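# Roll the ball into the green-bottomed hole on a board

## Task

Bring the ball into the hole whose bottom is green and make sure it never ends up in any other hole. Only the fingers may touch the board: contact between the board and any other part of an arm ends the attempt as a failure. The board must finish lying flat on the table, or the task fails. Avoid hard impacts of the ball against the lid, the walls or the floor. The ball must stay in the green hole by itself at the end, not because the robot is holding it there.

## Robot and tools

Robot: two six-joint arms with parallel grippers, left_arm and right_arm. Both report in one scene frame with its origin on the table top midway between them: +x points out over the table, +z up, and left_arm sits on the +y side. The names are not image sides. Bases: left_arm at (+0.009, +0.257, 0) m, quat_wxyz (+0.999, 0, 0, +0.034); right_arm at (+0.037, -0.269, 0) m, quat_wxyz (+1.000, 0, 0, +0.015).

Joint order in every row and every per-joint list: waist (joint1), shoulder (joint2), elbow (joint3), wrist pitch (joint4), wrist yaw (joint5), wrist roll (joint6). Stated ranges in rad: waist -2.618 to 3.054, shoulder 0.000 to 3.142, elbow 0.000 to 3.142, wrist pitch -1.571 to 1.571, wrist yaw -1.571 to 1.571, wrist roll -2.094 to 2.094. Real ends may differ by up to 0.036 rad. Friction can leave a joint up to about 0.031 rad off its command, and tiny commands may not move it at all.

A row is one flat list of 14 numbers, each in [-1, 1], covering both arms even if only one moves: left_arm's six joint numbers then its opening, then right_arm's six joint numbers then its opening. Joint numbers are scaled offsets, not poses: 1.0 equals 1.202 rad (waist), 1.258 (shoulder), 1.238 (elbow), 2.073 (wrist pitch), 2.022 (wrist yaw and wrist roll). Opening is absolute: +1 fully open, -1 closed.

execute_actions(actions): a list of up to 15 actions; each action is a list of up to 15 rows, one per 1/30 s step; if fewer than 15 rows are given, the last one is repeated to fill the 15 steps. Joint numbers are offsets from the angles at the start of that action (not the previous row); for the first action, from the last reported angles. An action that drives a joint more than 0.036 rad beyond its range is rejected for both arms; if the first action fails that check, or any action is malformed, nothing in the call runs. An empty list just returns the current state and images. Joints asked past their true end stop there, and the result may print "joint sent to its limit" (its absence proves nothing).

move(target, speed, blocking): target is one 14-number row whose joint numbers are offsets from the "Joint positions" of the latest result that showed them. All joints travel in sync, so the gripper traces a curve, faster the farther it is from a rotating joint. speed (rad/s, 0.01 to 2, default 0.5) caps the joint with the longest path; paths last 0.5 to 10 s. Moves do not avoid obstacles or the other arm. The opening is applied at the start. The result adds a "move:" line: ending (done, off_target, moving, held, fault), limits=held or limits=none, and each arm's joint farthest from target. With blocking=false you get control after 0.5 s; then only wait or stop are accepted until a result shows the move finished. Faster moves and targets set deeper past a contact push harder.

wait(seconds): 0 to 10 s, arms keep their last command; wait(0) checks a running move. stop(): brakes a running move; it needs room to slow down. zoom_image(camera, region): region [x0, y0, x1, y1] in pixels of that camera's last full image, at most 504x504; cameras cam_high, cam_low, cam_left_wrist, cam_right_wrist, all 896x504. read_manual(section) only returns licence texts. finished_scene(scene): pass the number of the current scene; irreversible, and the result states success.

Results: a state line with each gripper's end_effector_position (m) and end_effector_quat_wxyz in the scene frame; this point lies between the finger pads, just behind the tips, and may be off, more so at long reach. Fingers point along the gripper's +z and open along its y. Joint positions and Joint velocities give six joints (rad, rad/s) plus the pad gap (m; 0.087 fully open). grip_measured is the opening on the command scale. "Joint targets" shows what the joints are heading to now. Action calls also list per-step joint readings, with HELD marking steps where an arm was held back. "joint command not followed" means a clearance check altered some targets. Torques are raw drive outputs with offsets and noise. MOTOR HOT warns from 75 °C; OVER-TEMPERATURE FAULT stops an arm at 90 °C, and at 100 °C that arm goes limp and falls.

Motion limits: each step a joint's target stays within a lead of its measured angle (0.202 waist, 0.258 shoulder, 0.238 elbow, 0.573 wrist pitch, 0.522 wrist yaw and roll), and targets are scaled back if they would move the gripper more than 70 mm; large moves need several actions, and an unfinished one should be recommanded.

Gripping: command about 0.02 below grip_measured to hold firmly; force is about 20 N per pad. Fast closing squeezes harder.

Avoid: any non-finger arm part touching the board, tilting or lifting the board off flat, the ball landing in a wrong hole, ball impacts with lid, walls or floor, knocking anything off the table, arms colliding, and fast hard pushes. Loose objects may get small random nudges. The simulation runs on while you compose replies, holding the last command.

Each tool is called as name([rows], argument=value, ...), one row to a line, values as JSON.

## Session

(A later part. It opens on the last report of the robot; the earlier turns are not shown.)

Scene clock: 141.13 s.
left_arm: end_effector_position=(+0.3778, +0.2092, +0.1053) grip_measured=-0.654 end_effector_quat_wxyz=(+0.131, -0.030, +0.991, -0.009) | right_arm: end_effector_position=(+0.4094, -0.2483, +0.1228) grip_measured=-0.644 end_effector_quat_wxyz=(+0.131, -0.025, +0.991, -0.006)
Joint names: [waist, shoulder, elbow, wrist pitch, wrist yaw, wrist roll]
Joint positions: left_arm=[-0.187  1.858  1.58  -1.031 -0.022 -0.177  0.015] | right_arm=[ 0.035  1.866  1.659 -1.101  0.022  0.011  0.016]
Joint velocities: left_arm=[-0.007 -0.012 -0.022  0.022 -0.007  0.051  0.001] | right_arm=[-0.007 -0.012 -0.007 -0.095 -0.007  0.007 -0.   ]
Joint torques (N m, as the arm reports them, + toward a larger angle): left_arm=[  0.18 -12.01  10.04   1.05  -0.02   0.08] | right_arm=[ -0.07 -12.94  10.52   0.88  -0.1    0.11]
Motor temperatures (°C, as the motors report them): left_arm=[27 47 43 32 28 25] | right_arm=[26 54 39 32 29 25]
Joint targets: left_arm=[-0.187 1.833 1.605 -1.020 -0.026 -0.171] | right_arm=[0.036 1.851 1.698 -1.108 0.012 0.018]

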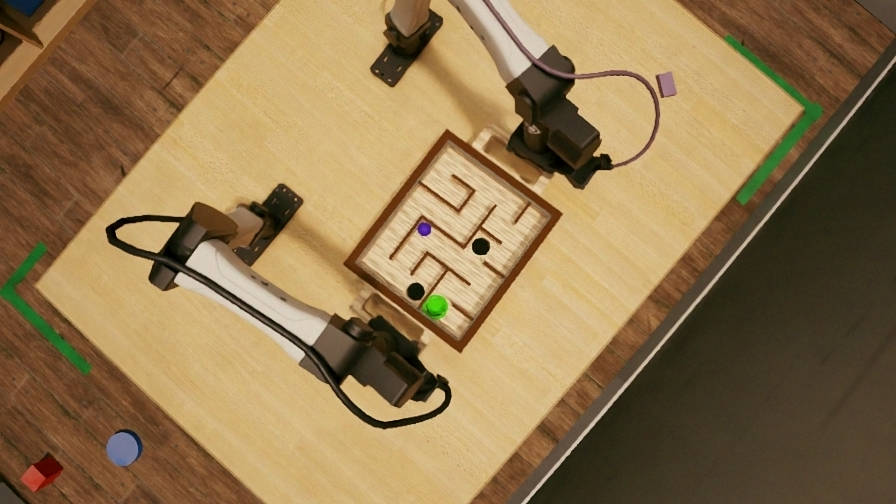

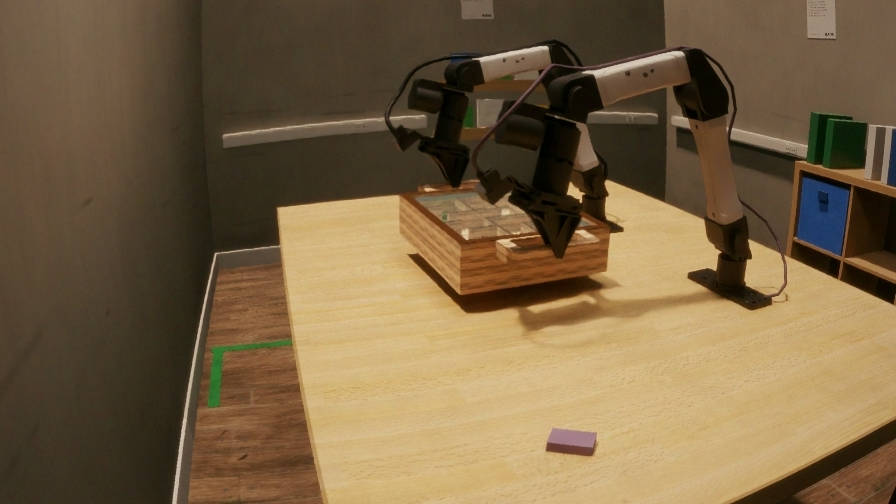

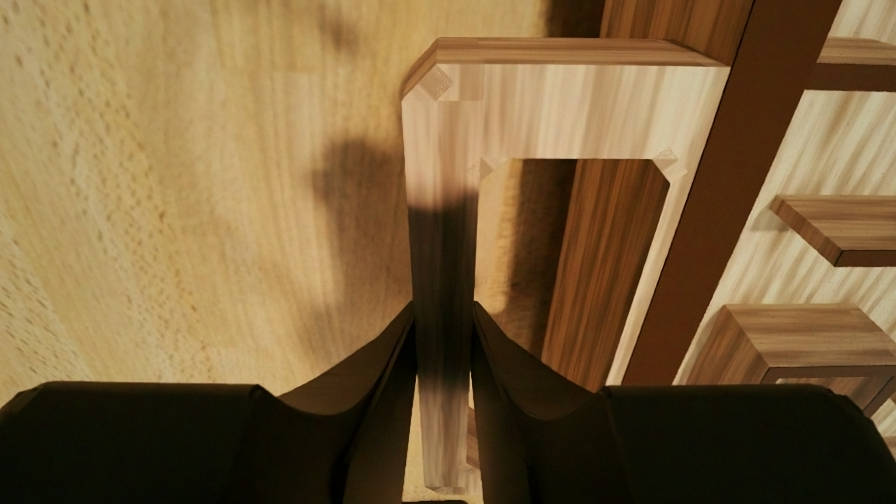

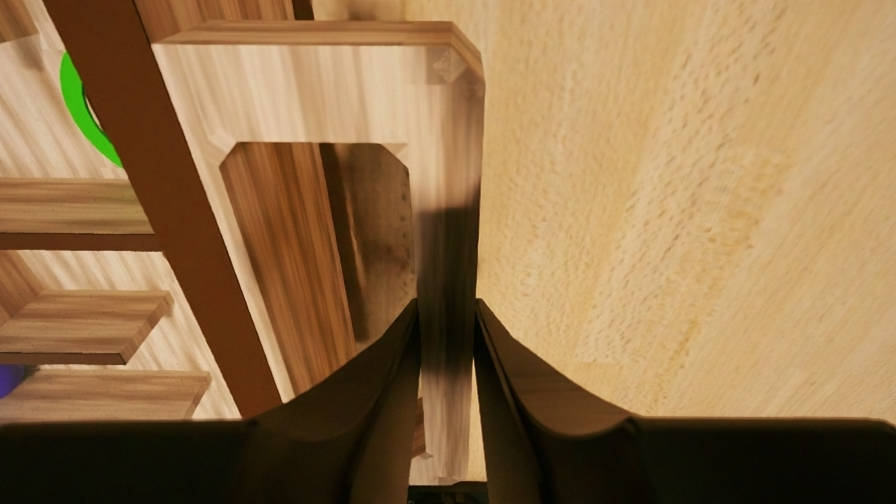

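execute_actions([
  [[0,-0.02,0.02,-0.004,-0.002,0,-0.75,0,-0.012,0.0,0.008,-0.002,0,-0.75],[0,-0.02,0.02,-0.008,-0.004,0,-0.75,0,-0.012,-0.012,0.012,-0.004,0,-0.75],[0,-0.02,0.02,-0.012,-0.006,0,-0.75,0,-0.012,-0.024,0.016,-0.006,0,-0.75],[0,-0.02,0.02,-0.017,-0.007,0,-0.75,0,-0.012,-0.036,0.019,-0.007,0,-0.75],[0,-0.02,0.02,-0.021,-0.008,0,-0.75,0,-0.012,-0.048,0.022,-0.008,0,-0.75],[0,-0.02,0.02,-0.025,-0.01,0,-0.75,0,-0.012,-0.06,0.025,-0.01,0,-0.75],[0,-0.02,0.02,-0.029,-0.011,0,-0.75,0,-0.012,-0.072,0.029,-0.011,0,-0.75]],
])

wait(seconds=0.4)

execute_actions([
  [[0,-0.02,0.02,0,0,0,-0.75,0,-0.012,-0.006,0.014,0,0,-0.75],[0,-0.02,0.02,0,0,0,-0.75,0,-0.012,-0.012,0.017,0,0,-0.75],[0,-0.02,0.02,0,0,0,-0.75,0,-0.012,-0.018,0.021,0,0,-0.75]],
])

wait(seconds=1.5)

Scene clock: 155.97 s.
left_arm: end_effector_position=(+0.3631, +0.2152, +0.1042) grip_measured=-0.653 end_effector_quat_wxyz=(+0.103, -0.029, +0.994, +0.007) | right_arm: end_effector_position=(+0.3974, -0.2428, +0.0999) grip_measured=-0.646 end_effector_quat_wxyz=(+0.108, -0.025, +0.994, +0.011)
Joint names: [waist, shoulder, elbow, wrist pitch, wrist yaw, wrist roll]
Joint positions: left_arm=[-0.187  1.858  1.58  -1.091 -0.045 -0.174  0.015] | right_arm=[ 0.035  1.866  1.572 -1.059 -0.012  0.017  0.016]
Joint velocities: left_arm=[-0.007  0.007 -0.007  0.037 -0.051  0.022  0.   ] | right_arm=[-0.002  0.017 -0.002  0.081  0.051 -0.022 -0.001]
Joint torques (N m, as the arm reports them, + toward a larger angle): left_arm=[  0.3  -11.98   9.93   0.82   0.03   0.01] | right_arm=[ -0.19 -13.17   7.49   0.99   0.13  -0.03]
Motor temperatures (°C, as the motors report them): left_arm=[27 48 44 32 28 25] | right_arm=[26 55 40 32 29 25]
Joint targets: left_arm=[-0.187 1.833 1.605 -1.091 -0.045 -0.177] | right_arm=[0.035 1.851 1.570 -1.041 -0.000 0.011]
Step readings (joint positions):
0: left_arm=[-0.187 1.858 1.580 -1.031 -0.022 -0.177] | right_arm=[0.035 1.866 1.659 -1.101 0.022 0.011]
1: left_arm=[-0.187 1.858 1.580 -1.031 -0.022 -0.177] | right_arm=[0.035 1.866 1.659 -1.101 0.022 0.011]
2: left_arm=[-0.187 1.858 1.580 -1.033 -0.022 -0.177] | right_arm=[0.035 1.866 1.657 -1.099 0.022 0.011]
4: left_arm=[-0.187 1.858 1.580 -1.038 -0.023 -0.177] | right_arm=[0.035 1.866 1.644 -1.090 0.021 0.011]
8: left_arm=[-0.187 1.858 1.580 -1.064 -0.037 -0.175] | right_arm=[0.035 1.866 1.592 -1.064 0.002 0.013]
15: Joint positions above

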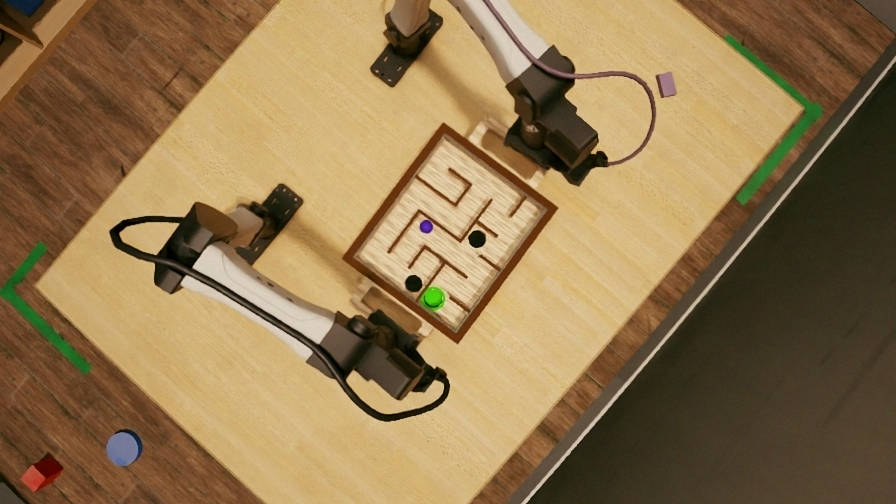

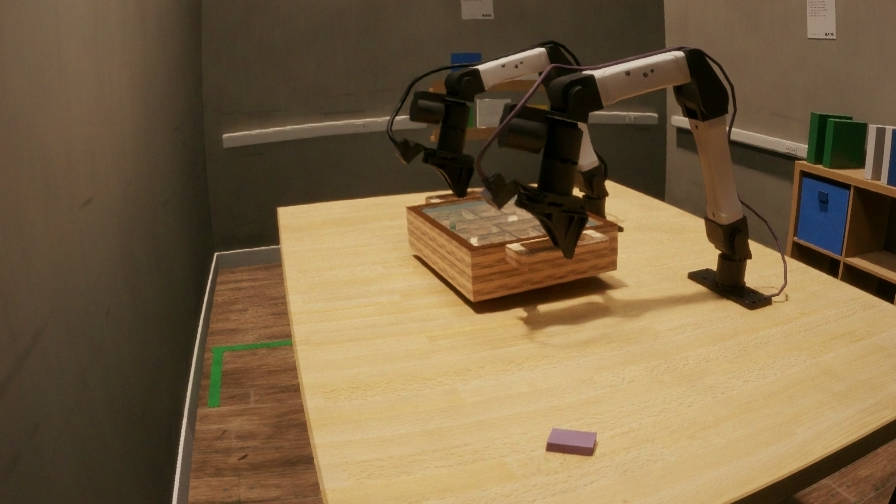

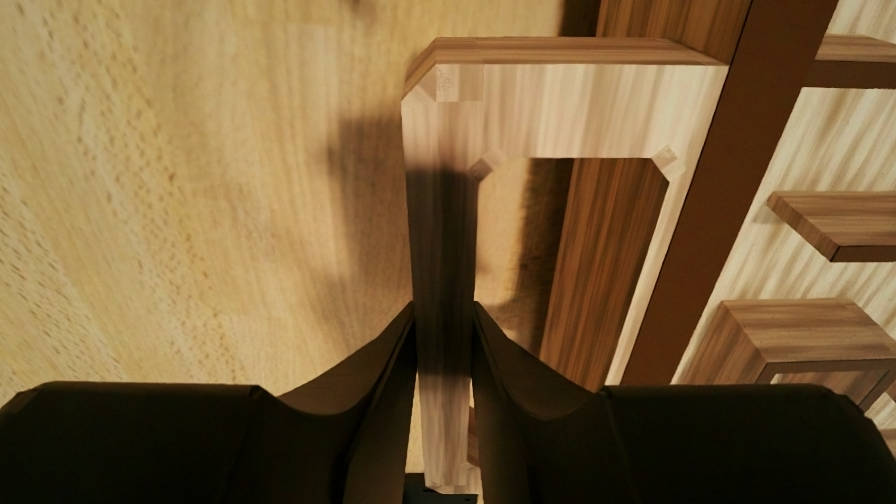

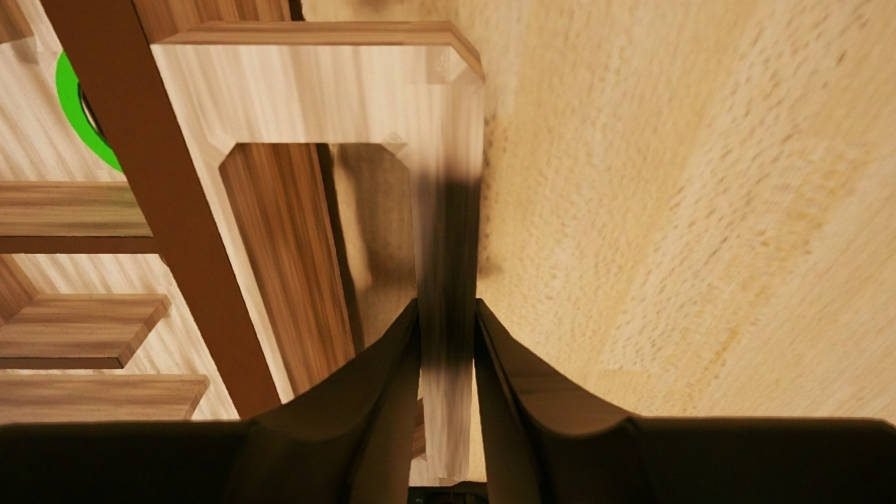

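Scene clock: 156.37 s.
left_arm: end_effector_position=(+0.3631, +0.2152, +0.1042) grip_measured=-0.653 end_effector_quat_wxyz=(+0.103, -0.029, +0.994, +0.007) | right_arm: end_effector_position=(+0.3976, -0.2427, +0.0999) grip_measured=-0.646 end_effector_quat_wxyz=(+0.108, -0.025, +0.994, +0.011)
Joint names: [waist, shoulder, elbow, wrist pitch, wrist yaw, wrist roll]
Joint positions: left_arm=[-0.187  1.858  1.58  -1.091 -0.045 -0.174  0.015] | right_arm=[ 0.035  1.866  1.572 -1.059 -0.013  0.017  0.016]
Joint velocities: left_arm=[-0.002 -0.007 -0.002 -0.051 -0.007  0.081 -0.002] | right_arm=[ 0.002 -0.007  0.007 -0.007  0.022 -0.007 -0.   ]
Joint torques (N m, as the arm reports them, + toward a larger angle): left_arm=[  0.21 -11.91   9.92   0.82   0.    -0.02] | right_arm=[ -0.07 -12.85   7.48   1.03   0.13  -0.08]
Motor temperatures (°C, as the motors report them): left_arm=[27 48 44 32 28 25] | right_arm=[26 55 40 32 29 25]
Joint targets: left_arm=[-0.187 1.833 1.605 -1.091 -0.044 -0.177] | right_arm=[0.035 1.851 1.570 -1.041 -0.001 0.011]
wait: 0.40 s; at rest by 0.17 s

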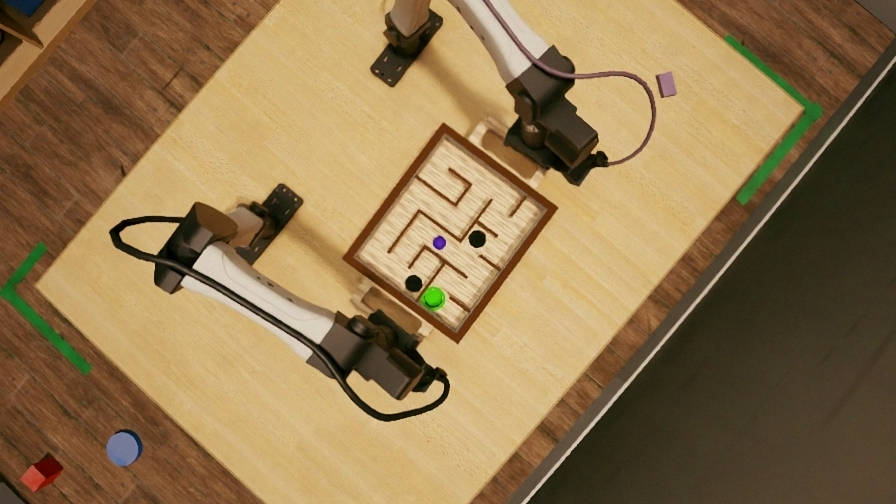

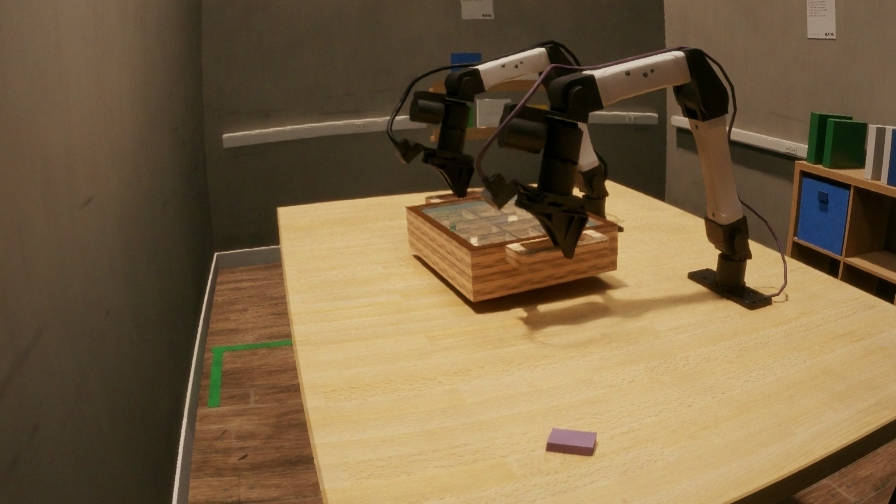

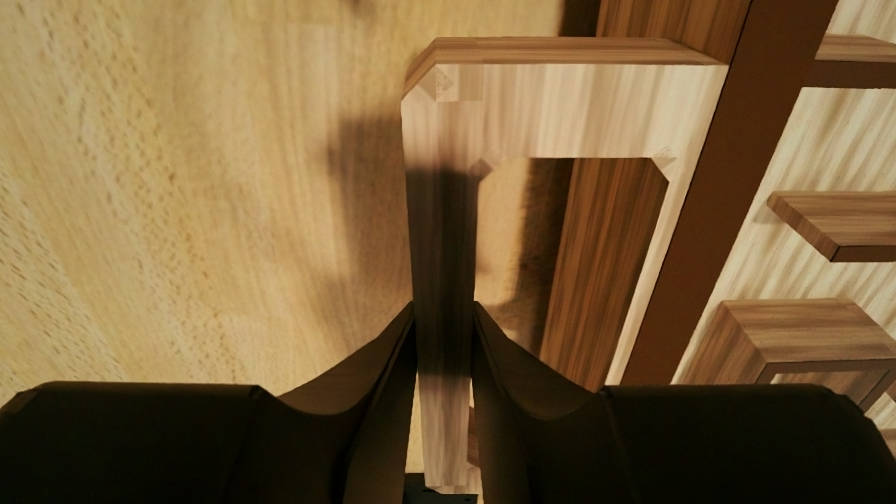

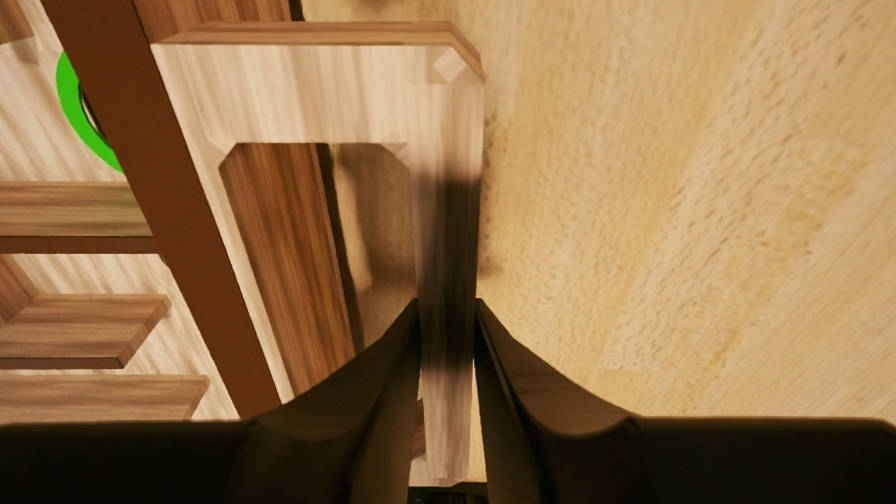

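Scene clock: 156.87 s.
left_arm: end_effector_position=(+0.3633, +0.2165, +0.1042) grip_measured=-0.653 end_effector_quat_wxyz=(+0.103, -0.029, +0.994, +0.011) | right_arm: end_effector_position=(+0.3986, -0.2413, +0.0956) grip_measured=-0.646 end_effector_quat_wxyz=(+0.111, -0.025, +0.993, +0.015)
Joint names: [waist, shoulder, elbow, wrist pitch, wrist yaw, wrist roll]
Joint positions: left_arm=[-0.187  1.858  1.58  -1.091 -0.052 -0.173  0.015] | right_arm=[ 0.035  1.866  1.554 -1.036 -0.021  0.017  0.016]
Joint velocities: left_arm=[-0.017 -0.017 -0.002  0.007 -0.022 -0.095  0.001] | right_arm=[-0.012  0.007 -0.002  0.051 -0.037  0.051  0.001]
Joint torques (N m, as the arm reports them, + toward a larger angle): left_arm=[  0.31 -11.89   9.91   0.82   0.08   0.  ] | right_arm=[ -0.16 -12.96   7.02   1.03   0.04  -0.03]
Motor temperatures (°C, as the motors report them): left_arm=[27 48 44 32 28 25] | right_arm=[26 55 40 32 29 25]
Joint targets: left_arm=[-0.187 1.833 1.605 -1.091 -0.045 -0.173] | right_arm=[0.035 1.851 1.549 -1.015 -0.013 0.017]
Step readings (joint positions):
0: left_arm=[-0.187 1.858 1.580 -1.091 -0.045 -0.174] | right_arm=[0.035 1.866 1.572 -1.059 -0.013 0.017]
1: left_arm=[-0.187 1.858 1.580 -1.091 -0.045 -0.174] | right_arm=[0.035 1.866 1.572 -1.058 -0.014 0.017]
2: left_arm=[-0.187 1.858 1.580 -1.091 -0.046 -0.174] | right_arm=[0.035 1.866 1.570 -1.056 -0.014 0.017]
4: left_arm=[-0.187 1.858 1.580 -1.091 -0.048 -0.174] | right_arm=[0.035 1.866 1.563 -1.047 -0.016 0.017]
8: left_arm=[-0.187 1.858 1.580 -1.091 -0.052 -0.173] | right_arm=[0.035 1.866 1.554 -1.040 -0.020 0.017]
15: Joint positions above

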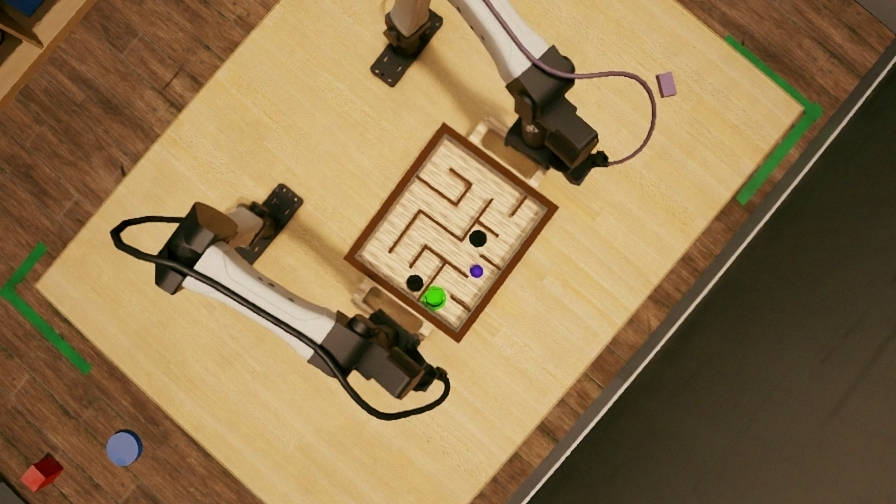

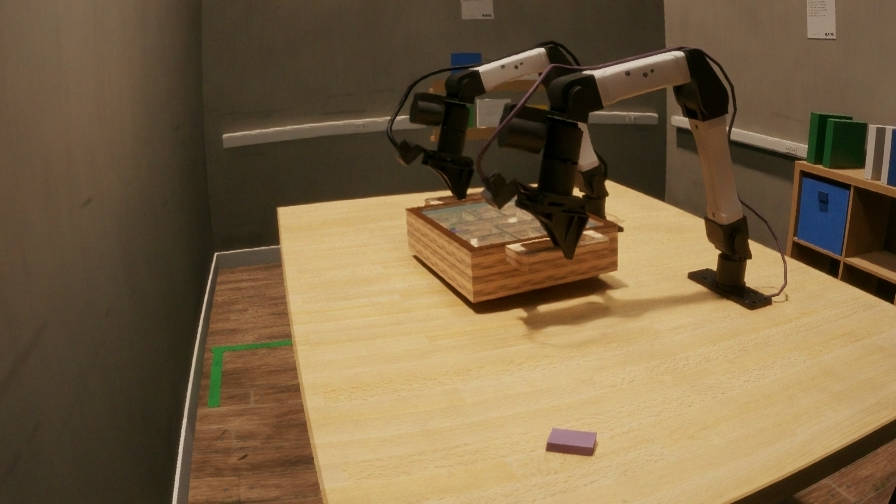

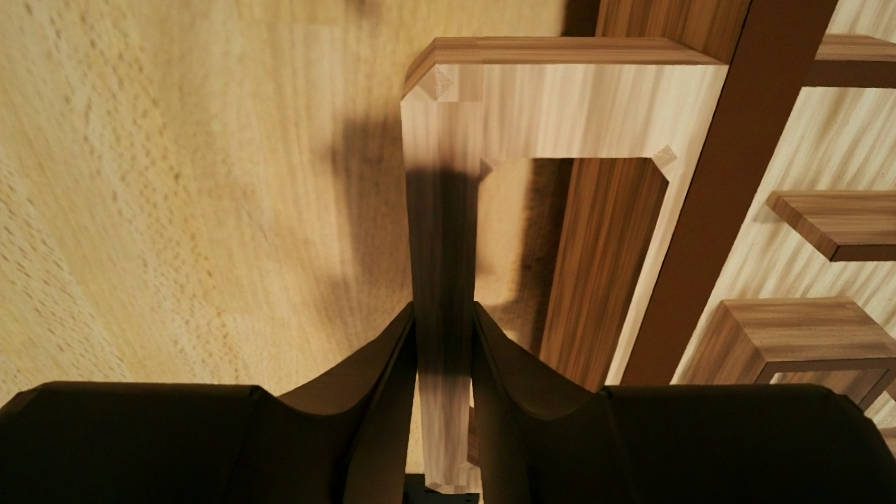

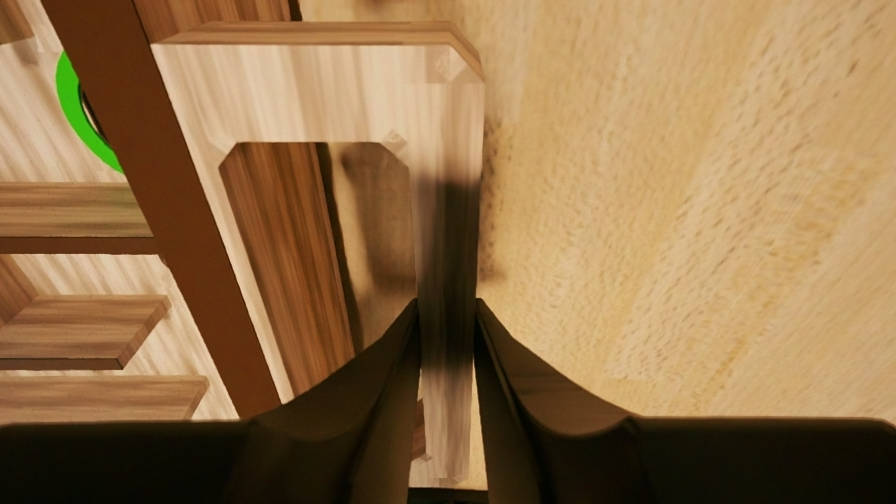

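Scene clock: 158.37 s.
left_arm: end_effector_position=(+0.3633, +0.2166, +0.1042) grip_measured=-0.653 end_effector_quat_wxyz=(+0.103, -0.029, +0.994, +0.011) | right_arm: end_effector_position=(+0.3986, -0.2413, +0.0956) grip_measured=-0.646 end_effector_quat_wxyz=(+0.111, -0.025, +0.993, +0.015)
Joint names: [waist, shoulder, elbow, wrist pitch, wrist yaw, wrist roll]
Joint positions: left_arm=[-0.187  1.858  1.58  -1.091 -0.053 -0.173  0.015] | right_arm=[ 0.035  1.866  1.554 -1.036 -0.021  0.017  0.016]
Joint velocities: left_arm=[ 0.007 -0.002  0.002 -0.022  0.007 -0.022  0.   ] | right_arm=[-0.002  0.012  0.002  0.007 -0.022  0.007 -0.001]
Joint torques (N m, as the arm reports them, + toward a larger angle): left_arm=[  0.18 -11.91   9.91   0.82   0.09   0.01] | right_arm=[ -0.09 -13.04   7.06   1.07   0.09   0.04]
Motor temperatures (°C, as the motors report them): left_arm=[27 48 44 32 28 25] | right_arm=[26 55 40 32 29 25]
Joint targets: left_arm=[-0.187 1.833 1.605 -1.091 -0.045 -0.173] | right_arm=[0.036 1.851 1.549 -1.015 -0.013 0.017]
wait: 1.50 s; at rest by 0.17 s

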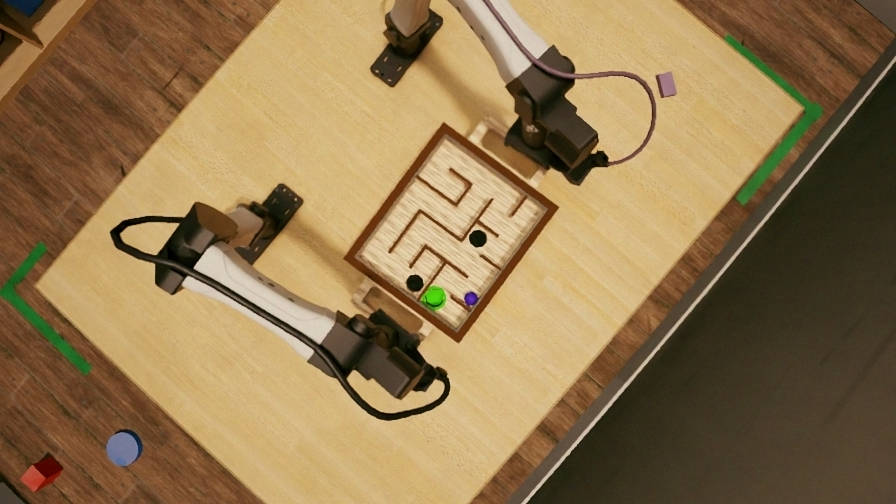

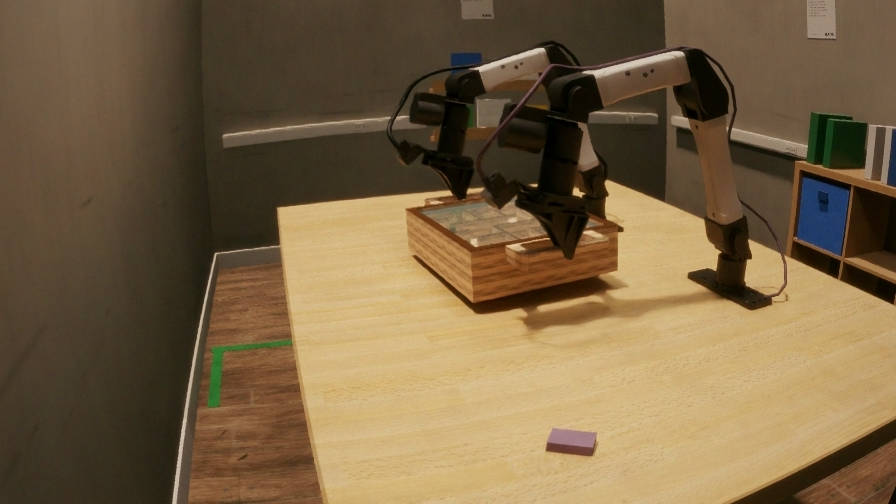

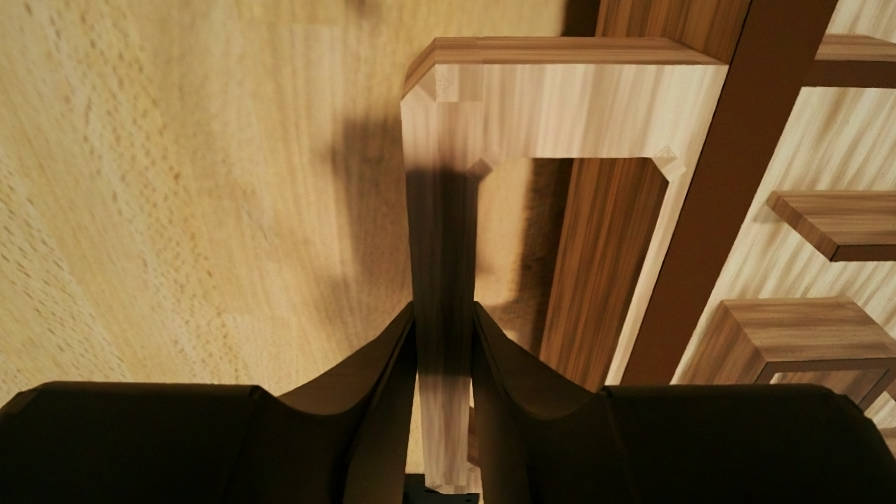

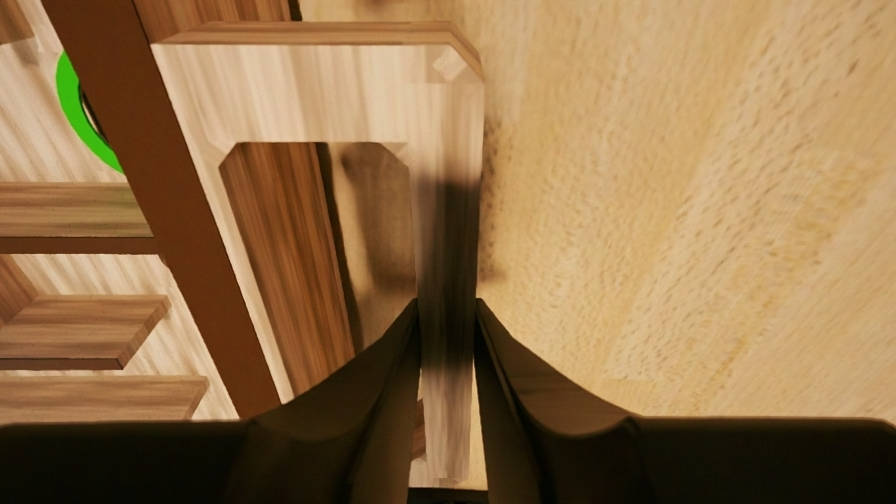

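execute_actions([
  [[0,-0.02,0.02,0.01,0,0,-0.75,0,-0.012,0.01,0.01,0,0,-0.75],[0,-0.02,0.02,0.015,0,0,-0.75,0,-0.012,0.01,0.013,0,0,-0.75],[0,-0.02,0.02,0.02,0,0,-0.75,0,-0.012,0.01,0.016,0,0,-0.75],[0,-0.02,0.02,0.025,0,0,-0.75,0,-0.012,0.01,0.019,0,0,-0.75],[0,-0.02,0.02,0.03,0,0,-0.75,0,-0.012,0.01,0.022,0,0,-0.75],[0,-0.02,0.02,0.035,0,0,-0.75,0,-0.012,0.01,0.026,0,0,-0.75],[0,-0.02,0.02,0.04,0,0,-0.75,0,-0.012,0.01,0.03,0,0,-0.75]],
])

wait(seconds=3)

Scene clock: 166.00 s.
left_arm: end_effector_position=(+0.3756, +0.2171, +0.1050) grip_measured=-0.653 end_effector_quat_wxyz=(+0.128, -0.029, +0.991, +0.013) | right_arm: end_effector_position=(+0.4095, -0.2405, +0.0965) grip_measured=-0.646 end_effector_quat_wxyz=(+0.132, -0.025, +0.991, +0.016)
Joint names: [waist, shoulder, elbow, wrist pitch, wrist yaw, wrist roll]
Joint positions: left_arm=[-0.187  1.858  1.58  -1.043 -0.064 -0.171  0.015] | right_arm=[ 0.035  1.866  1.554 -0.992 -0.021  0.017  0.016]
Joint velocities: left_arm=[ 0.007 -0.002 -0.007  0.037 -0.081  0.037 -0.   ] | right_arm=[ 0.007 -0.002 -0.002  0.007 -0.037 -0.022  0.   ]
Joint torques (N m, as the arm reports them, + toward a larger angle): left_arm=[  0.18 -11.93  10.07   1.35   0.12   0.  ] | right_arm=[  0.04 -13.13   8.39   1.1    0.     0.04]
Motor temperatures (°C, as the motors report them): left_arm=[27 48 44 32 28 25] | right_arm=[26 55 40 32 29 25]
Joint targets: left_arm=[-0.187 1.833 1.605 -1.008 -0.052 -0.174] | right_arm=[0.036 1.851 1.567 -0.973 -0.021 0.017]
Step readings (joint positions):
0: left_arm=[-0.187 1.858 1.580 -1.091 -0.053 -0.173] | right_arm=[0.035 1.866 1.554 -1.036 -0.021 0.017]
1: left_arm=[-0.187 1.858 1.580 -1.091 -0.053 -0.173] | right_arm=[0.035 1.866 1.554 -1.036 -0.021 0.017]
2: left_arm=[-0.187 1.858 1.580 -1.089 -0.054 -0.173] | right_arm=[0.035 1.866 1.554 -1.035 -0.022 0.017]
4: left_arm=[-0.187 1.858 1.580 -1.084 -0.055 -0.173] | right_arm=[0.035 1.866 1.554 -1.032 -0.022 0.017]
8: left_arm=[-0.187 1.858 1.580 -1.063 -0.059 -0.172] | right_arm=[0.035 1.866 1.554 -1.013 -0.022 0.017]
15: Joint positions above

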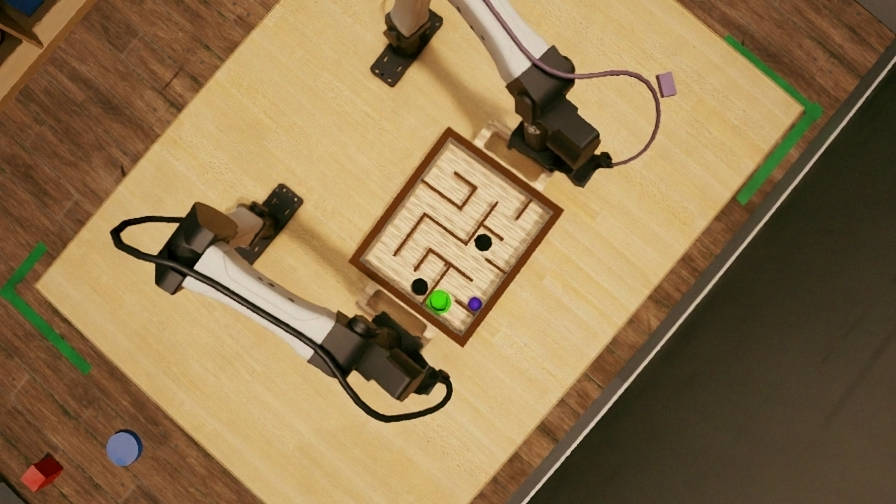

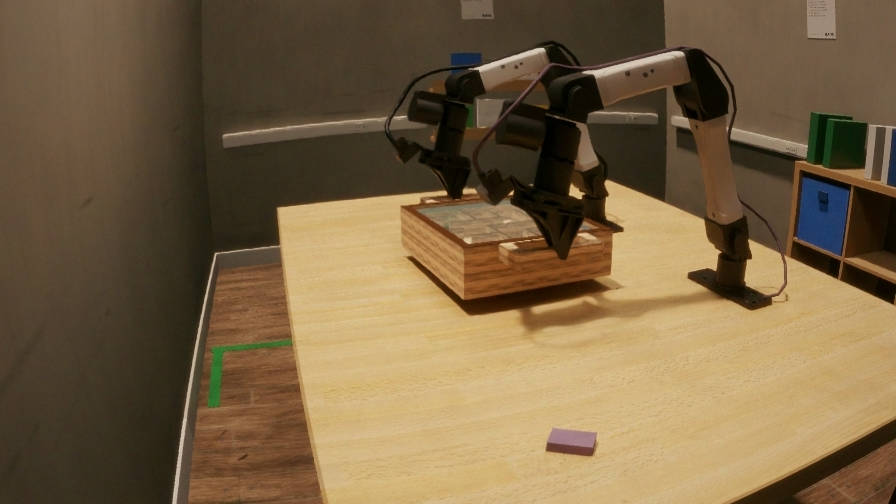

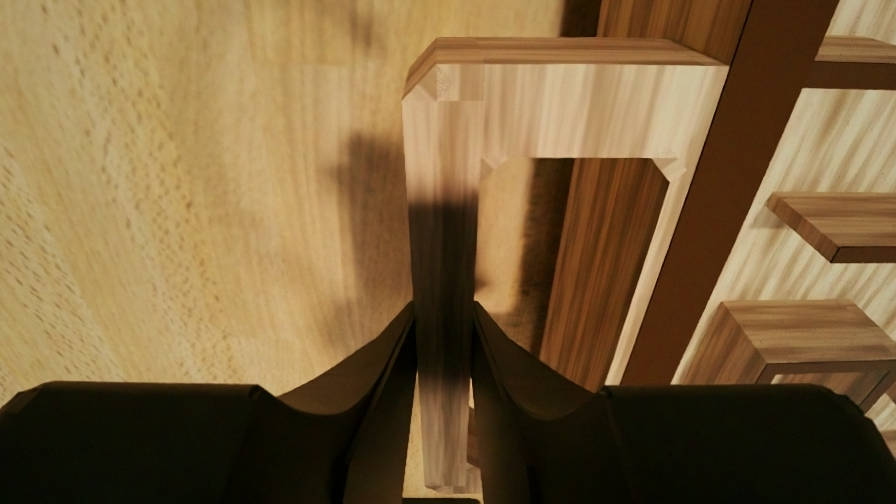

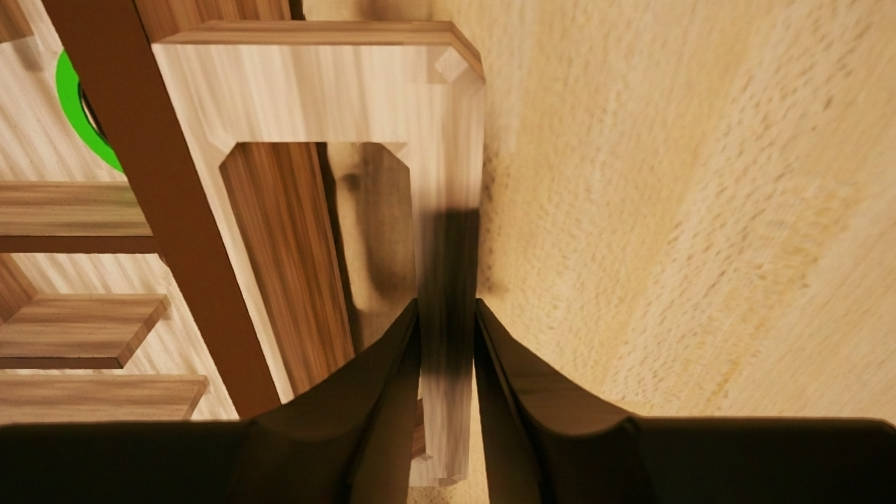

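Scene clock: 169.00 s.
left_arm: end_effector_position=(+0.3756, +0.2172, +0.1050) grip_measured=-0.653 end_effector_quat_wxyz=(+0.128, -0.029, +0.991, +0.013) | right_arm: end_effector_position=(+0.4095, -0.2405, +0.0965) grip_measured=-0.646 end_effector_quat_wxyz=(+0.132, -0.025, +0.991, +0.016)
Joint names: [waist, shoulder, elbow, wrist pitch, wrist yaw, wrist roll]
Joint positions: left_arm=[-0.187  1.858  1.58  -1.043 -0.064 -0.171  0.015] | right_arm=[ 0.035  1.866  1.554 -0.992 -0.021  0.017  0.016]
Joint velocities: left_arm=[-0.007 -0.017 -0.012  0.037  0.022  0.051  0.   ] | right_arm=[-0.007  0.002  0.002 -0.022  0.007 -0.022 -0.   ]
Joint torques (N m, as the arm reports them, + toward a larger angle): left_arm=[  0.19 -11.99  10.02   1.29   0.12   0.  ] | right_arm=[ -0.17 -13.1    8.66   1.07  -0.06   0.02]
Motor temperatures (°C, as the motors report them): left_arm=[27 48 44 32 28 25] | right_arm=[26 55 40 32 29 25]
Joint targets: left_arm=[-0.187 1.833 1.605 -1.008 -0.052 -0.173] | right_arm=[0.036 1.851 1.567 -0.974 -0.021 0.017]
wait: 3.00 s; at rest by 0.17 s

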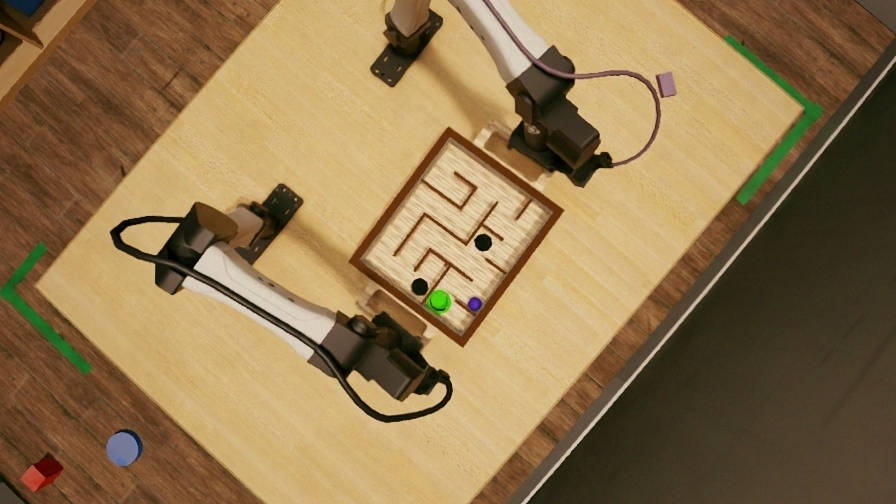

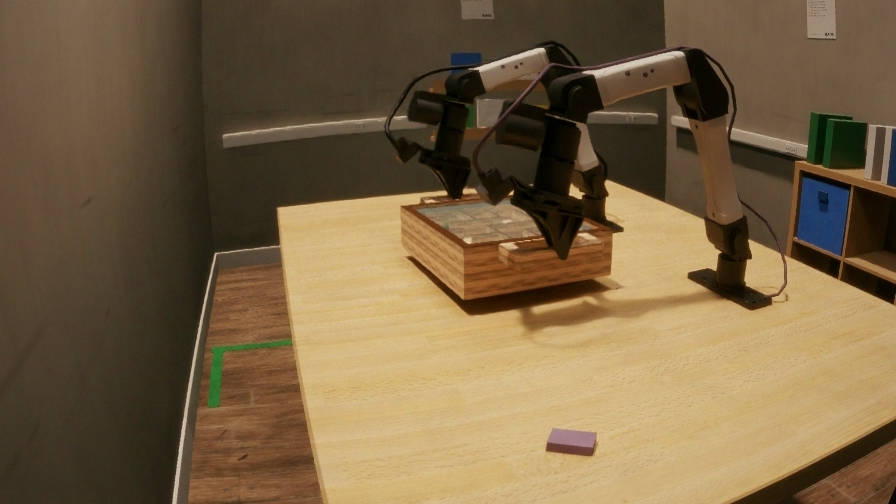

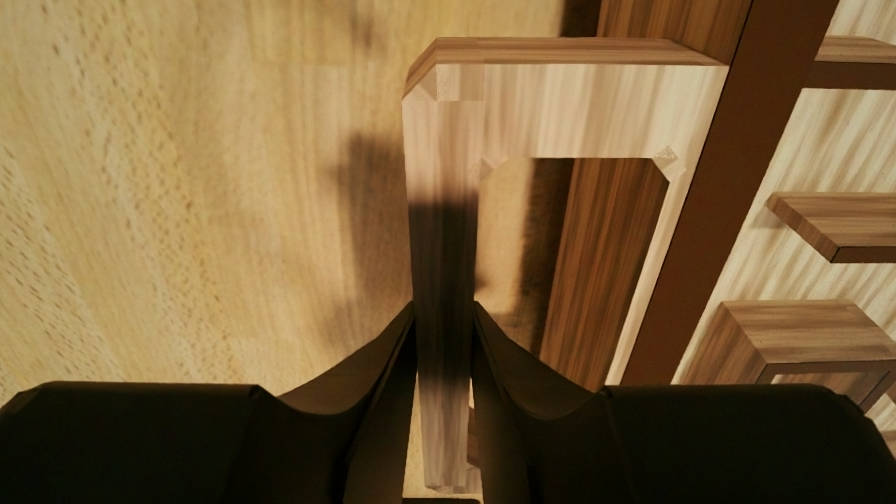

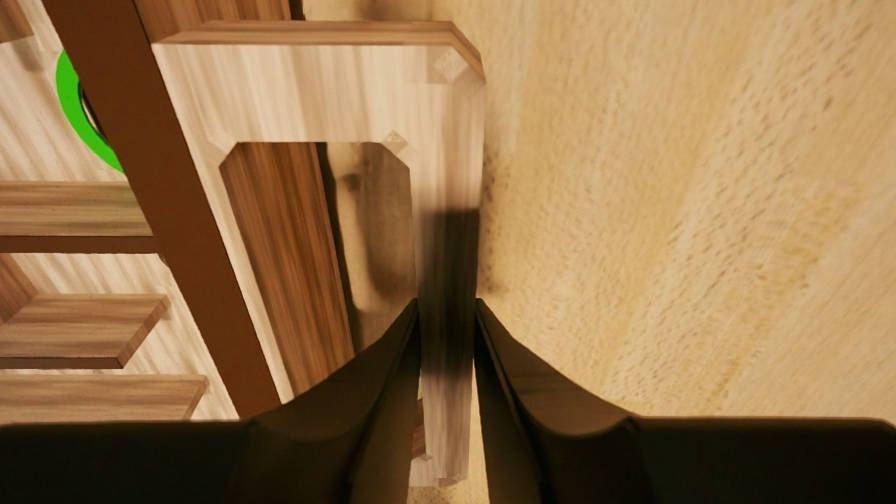

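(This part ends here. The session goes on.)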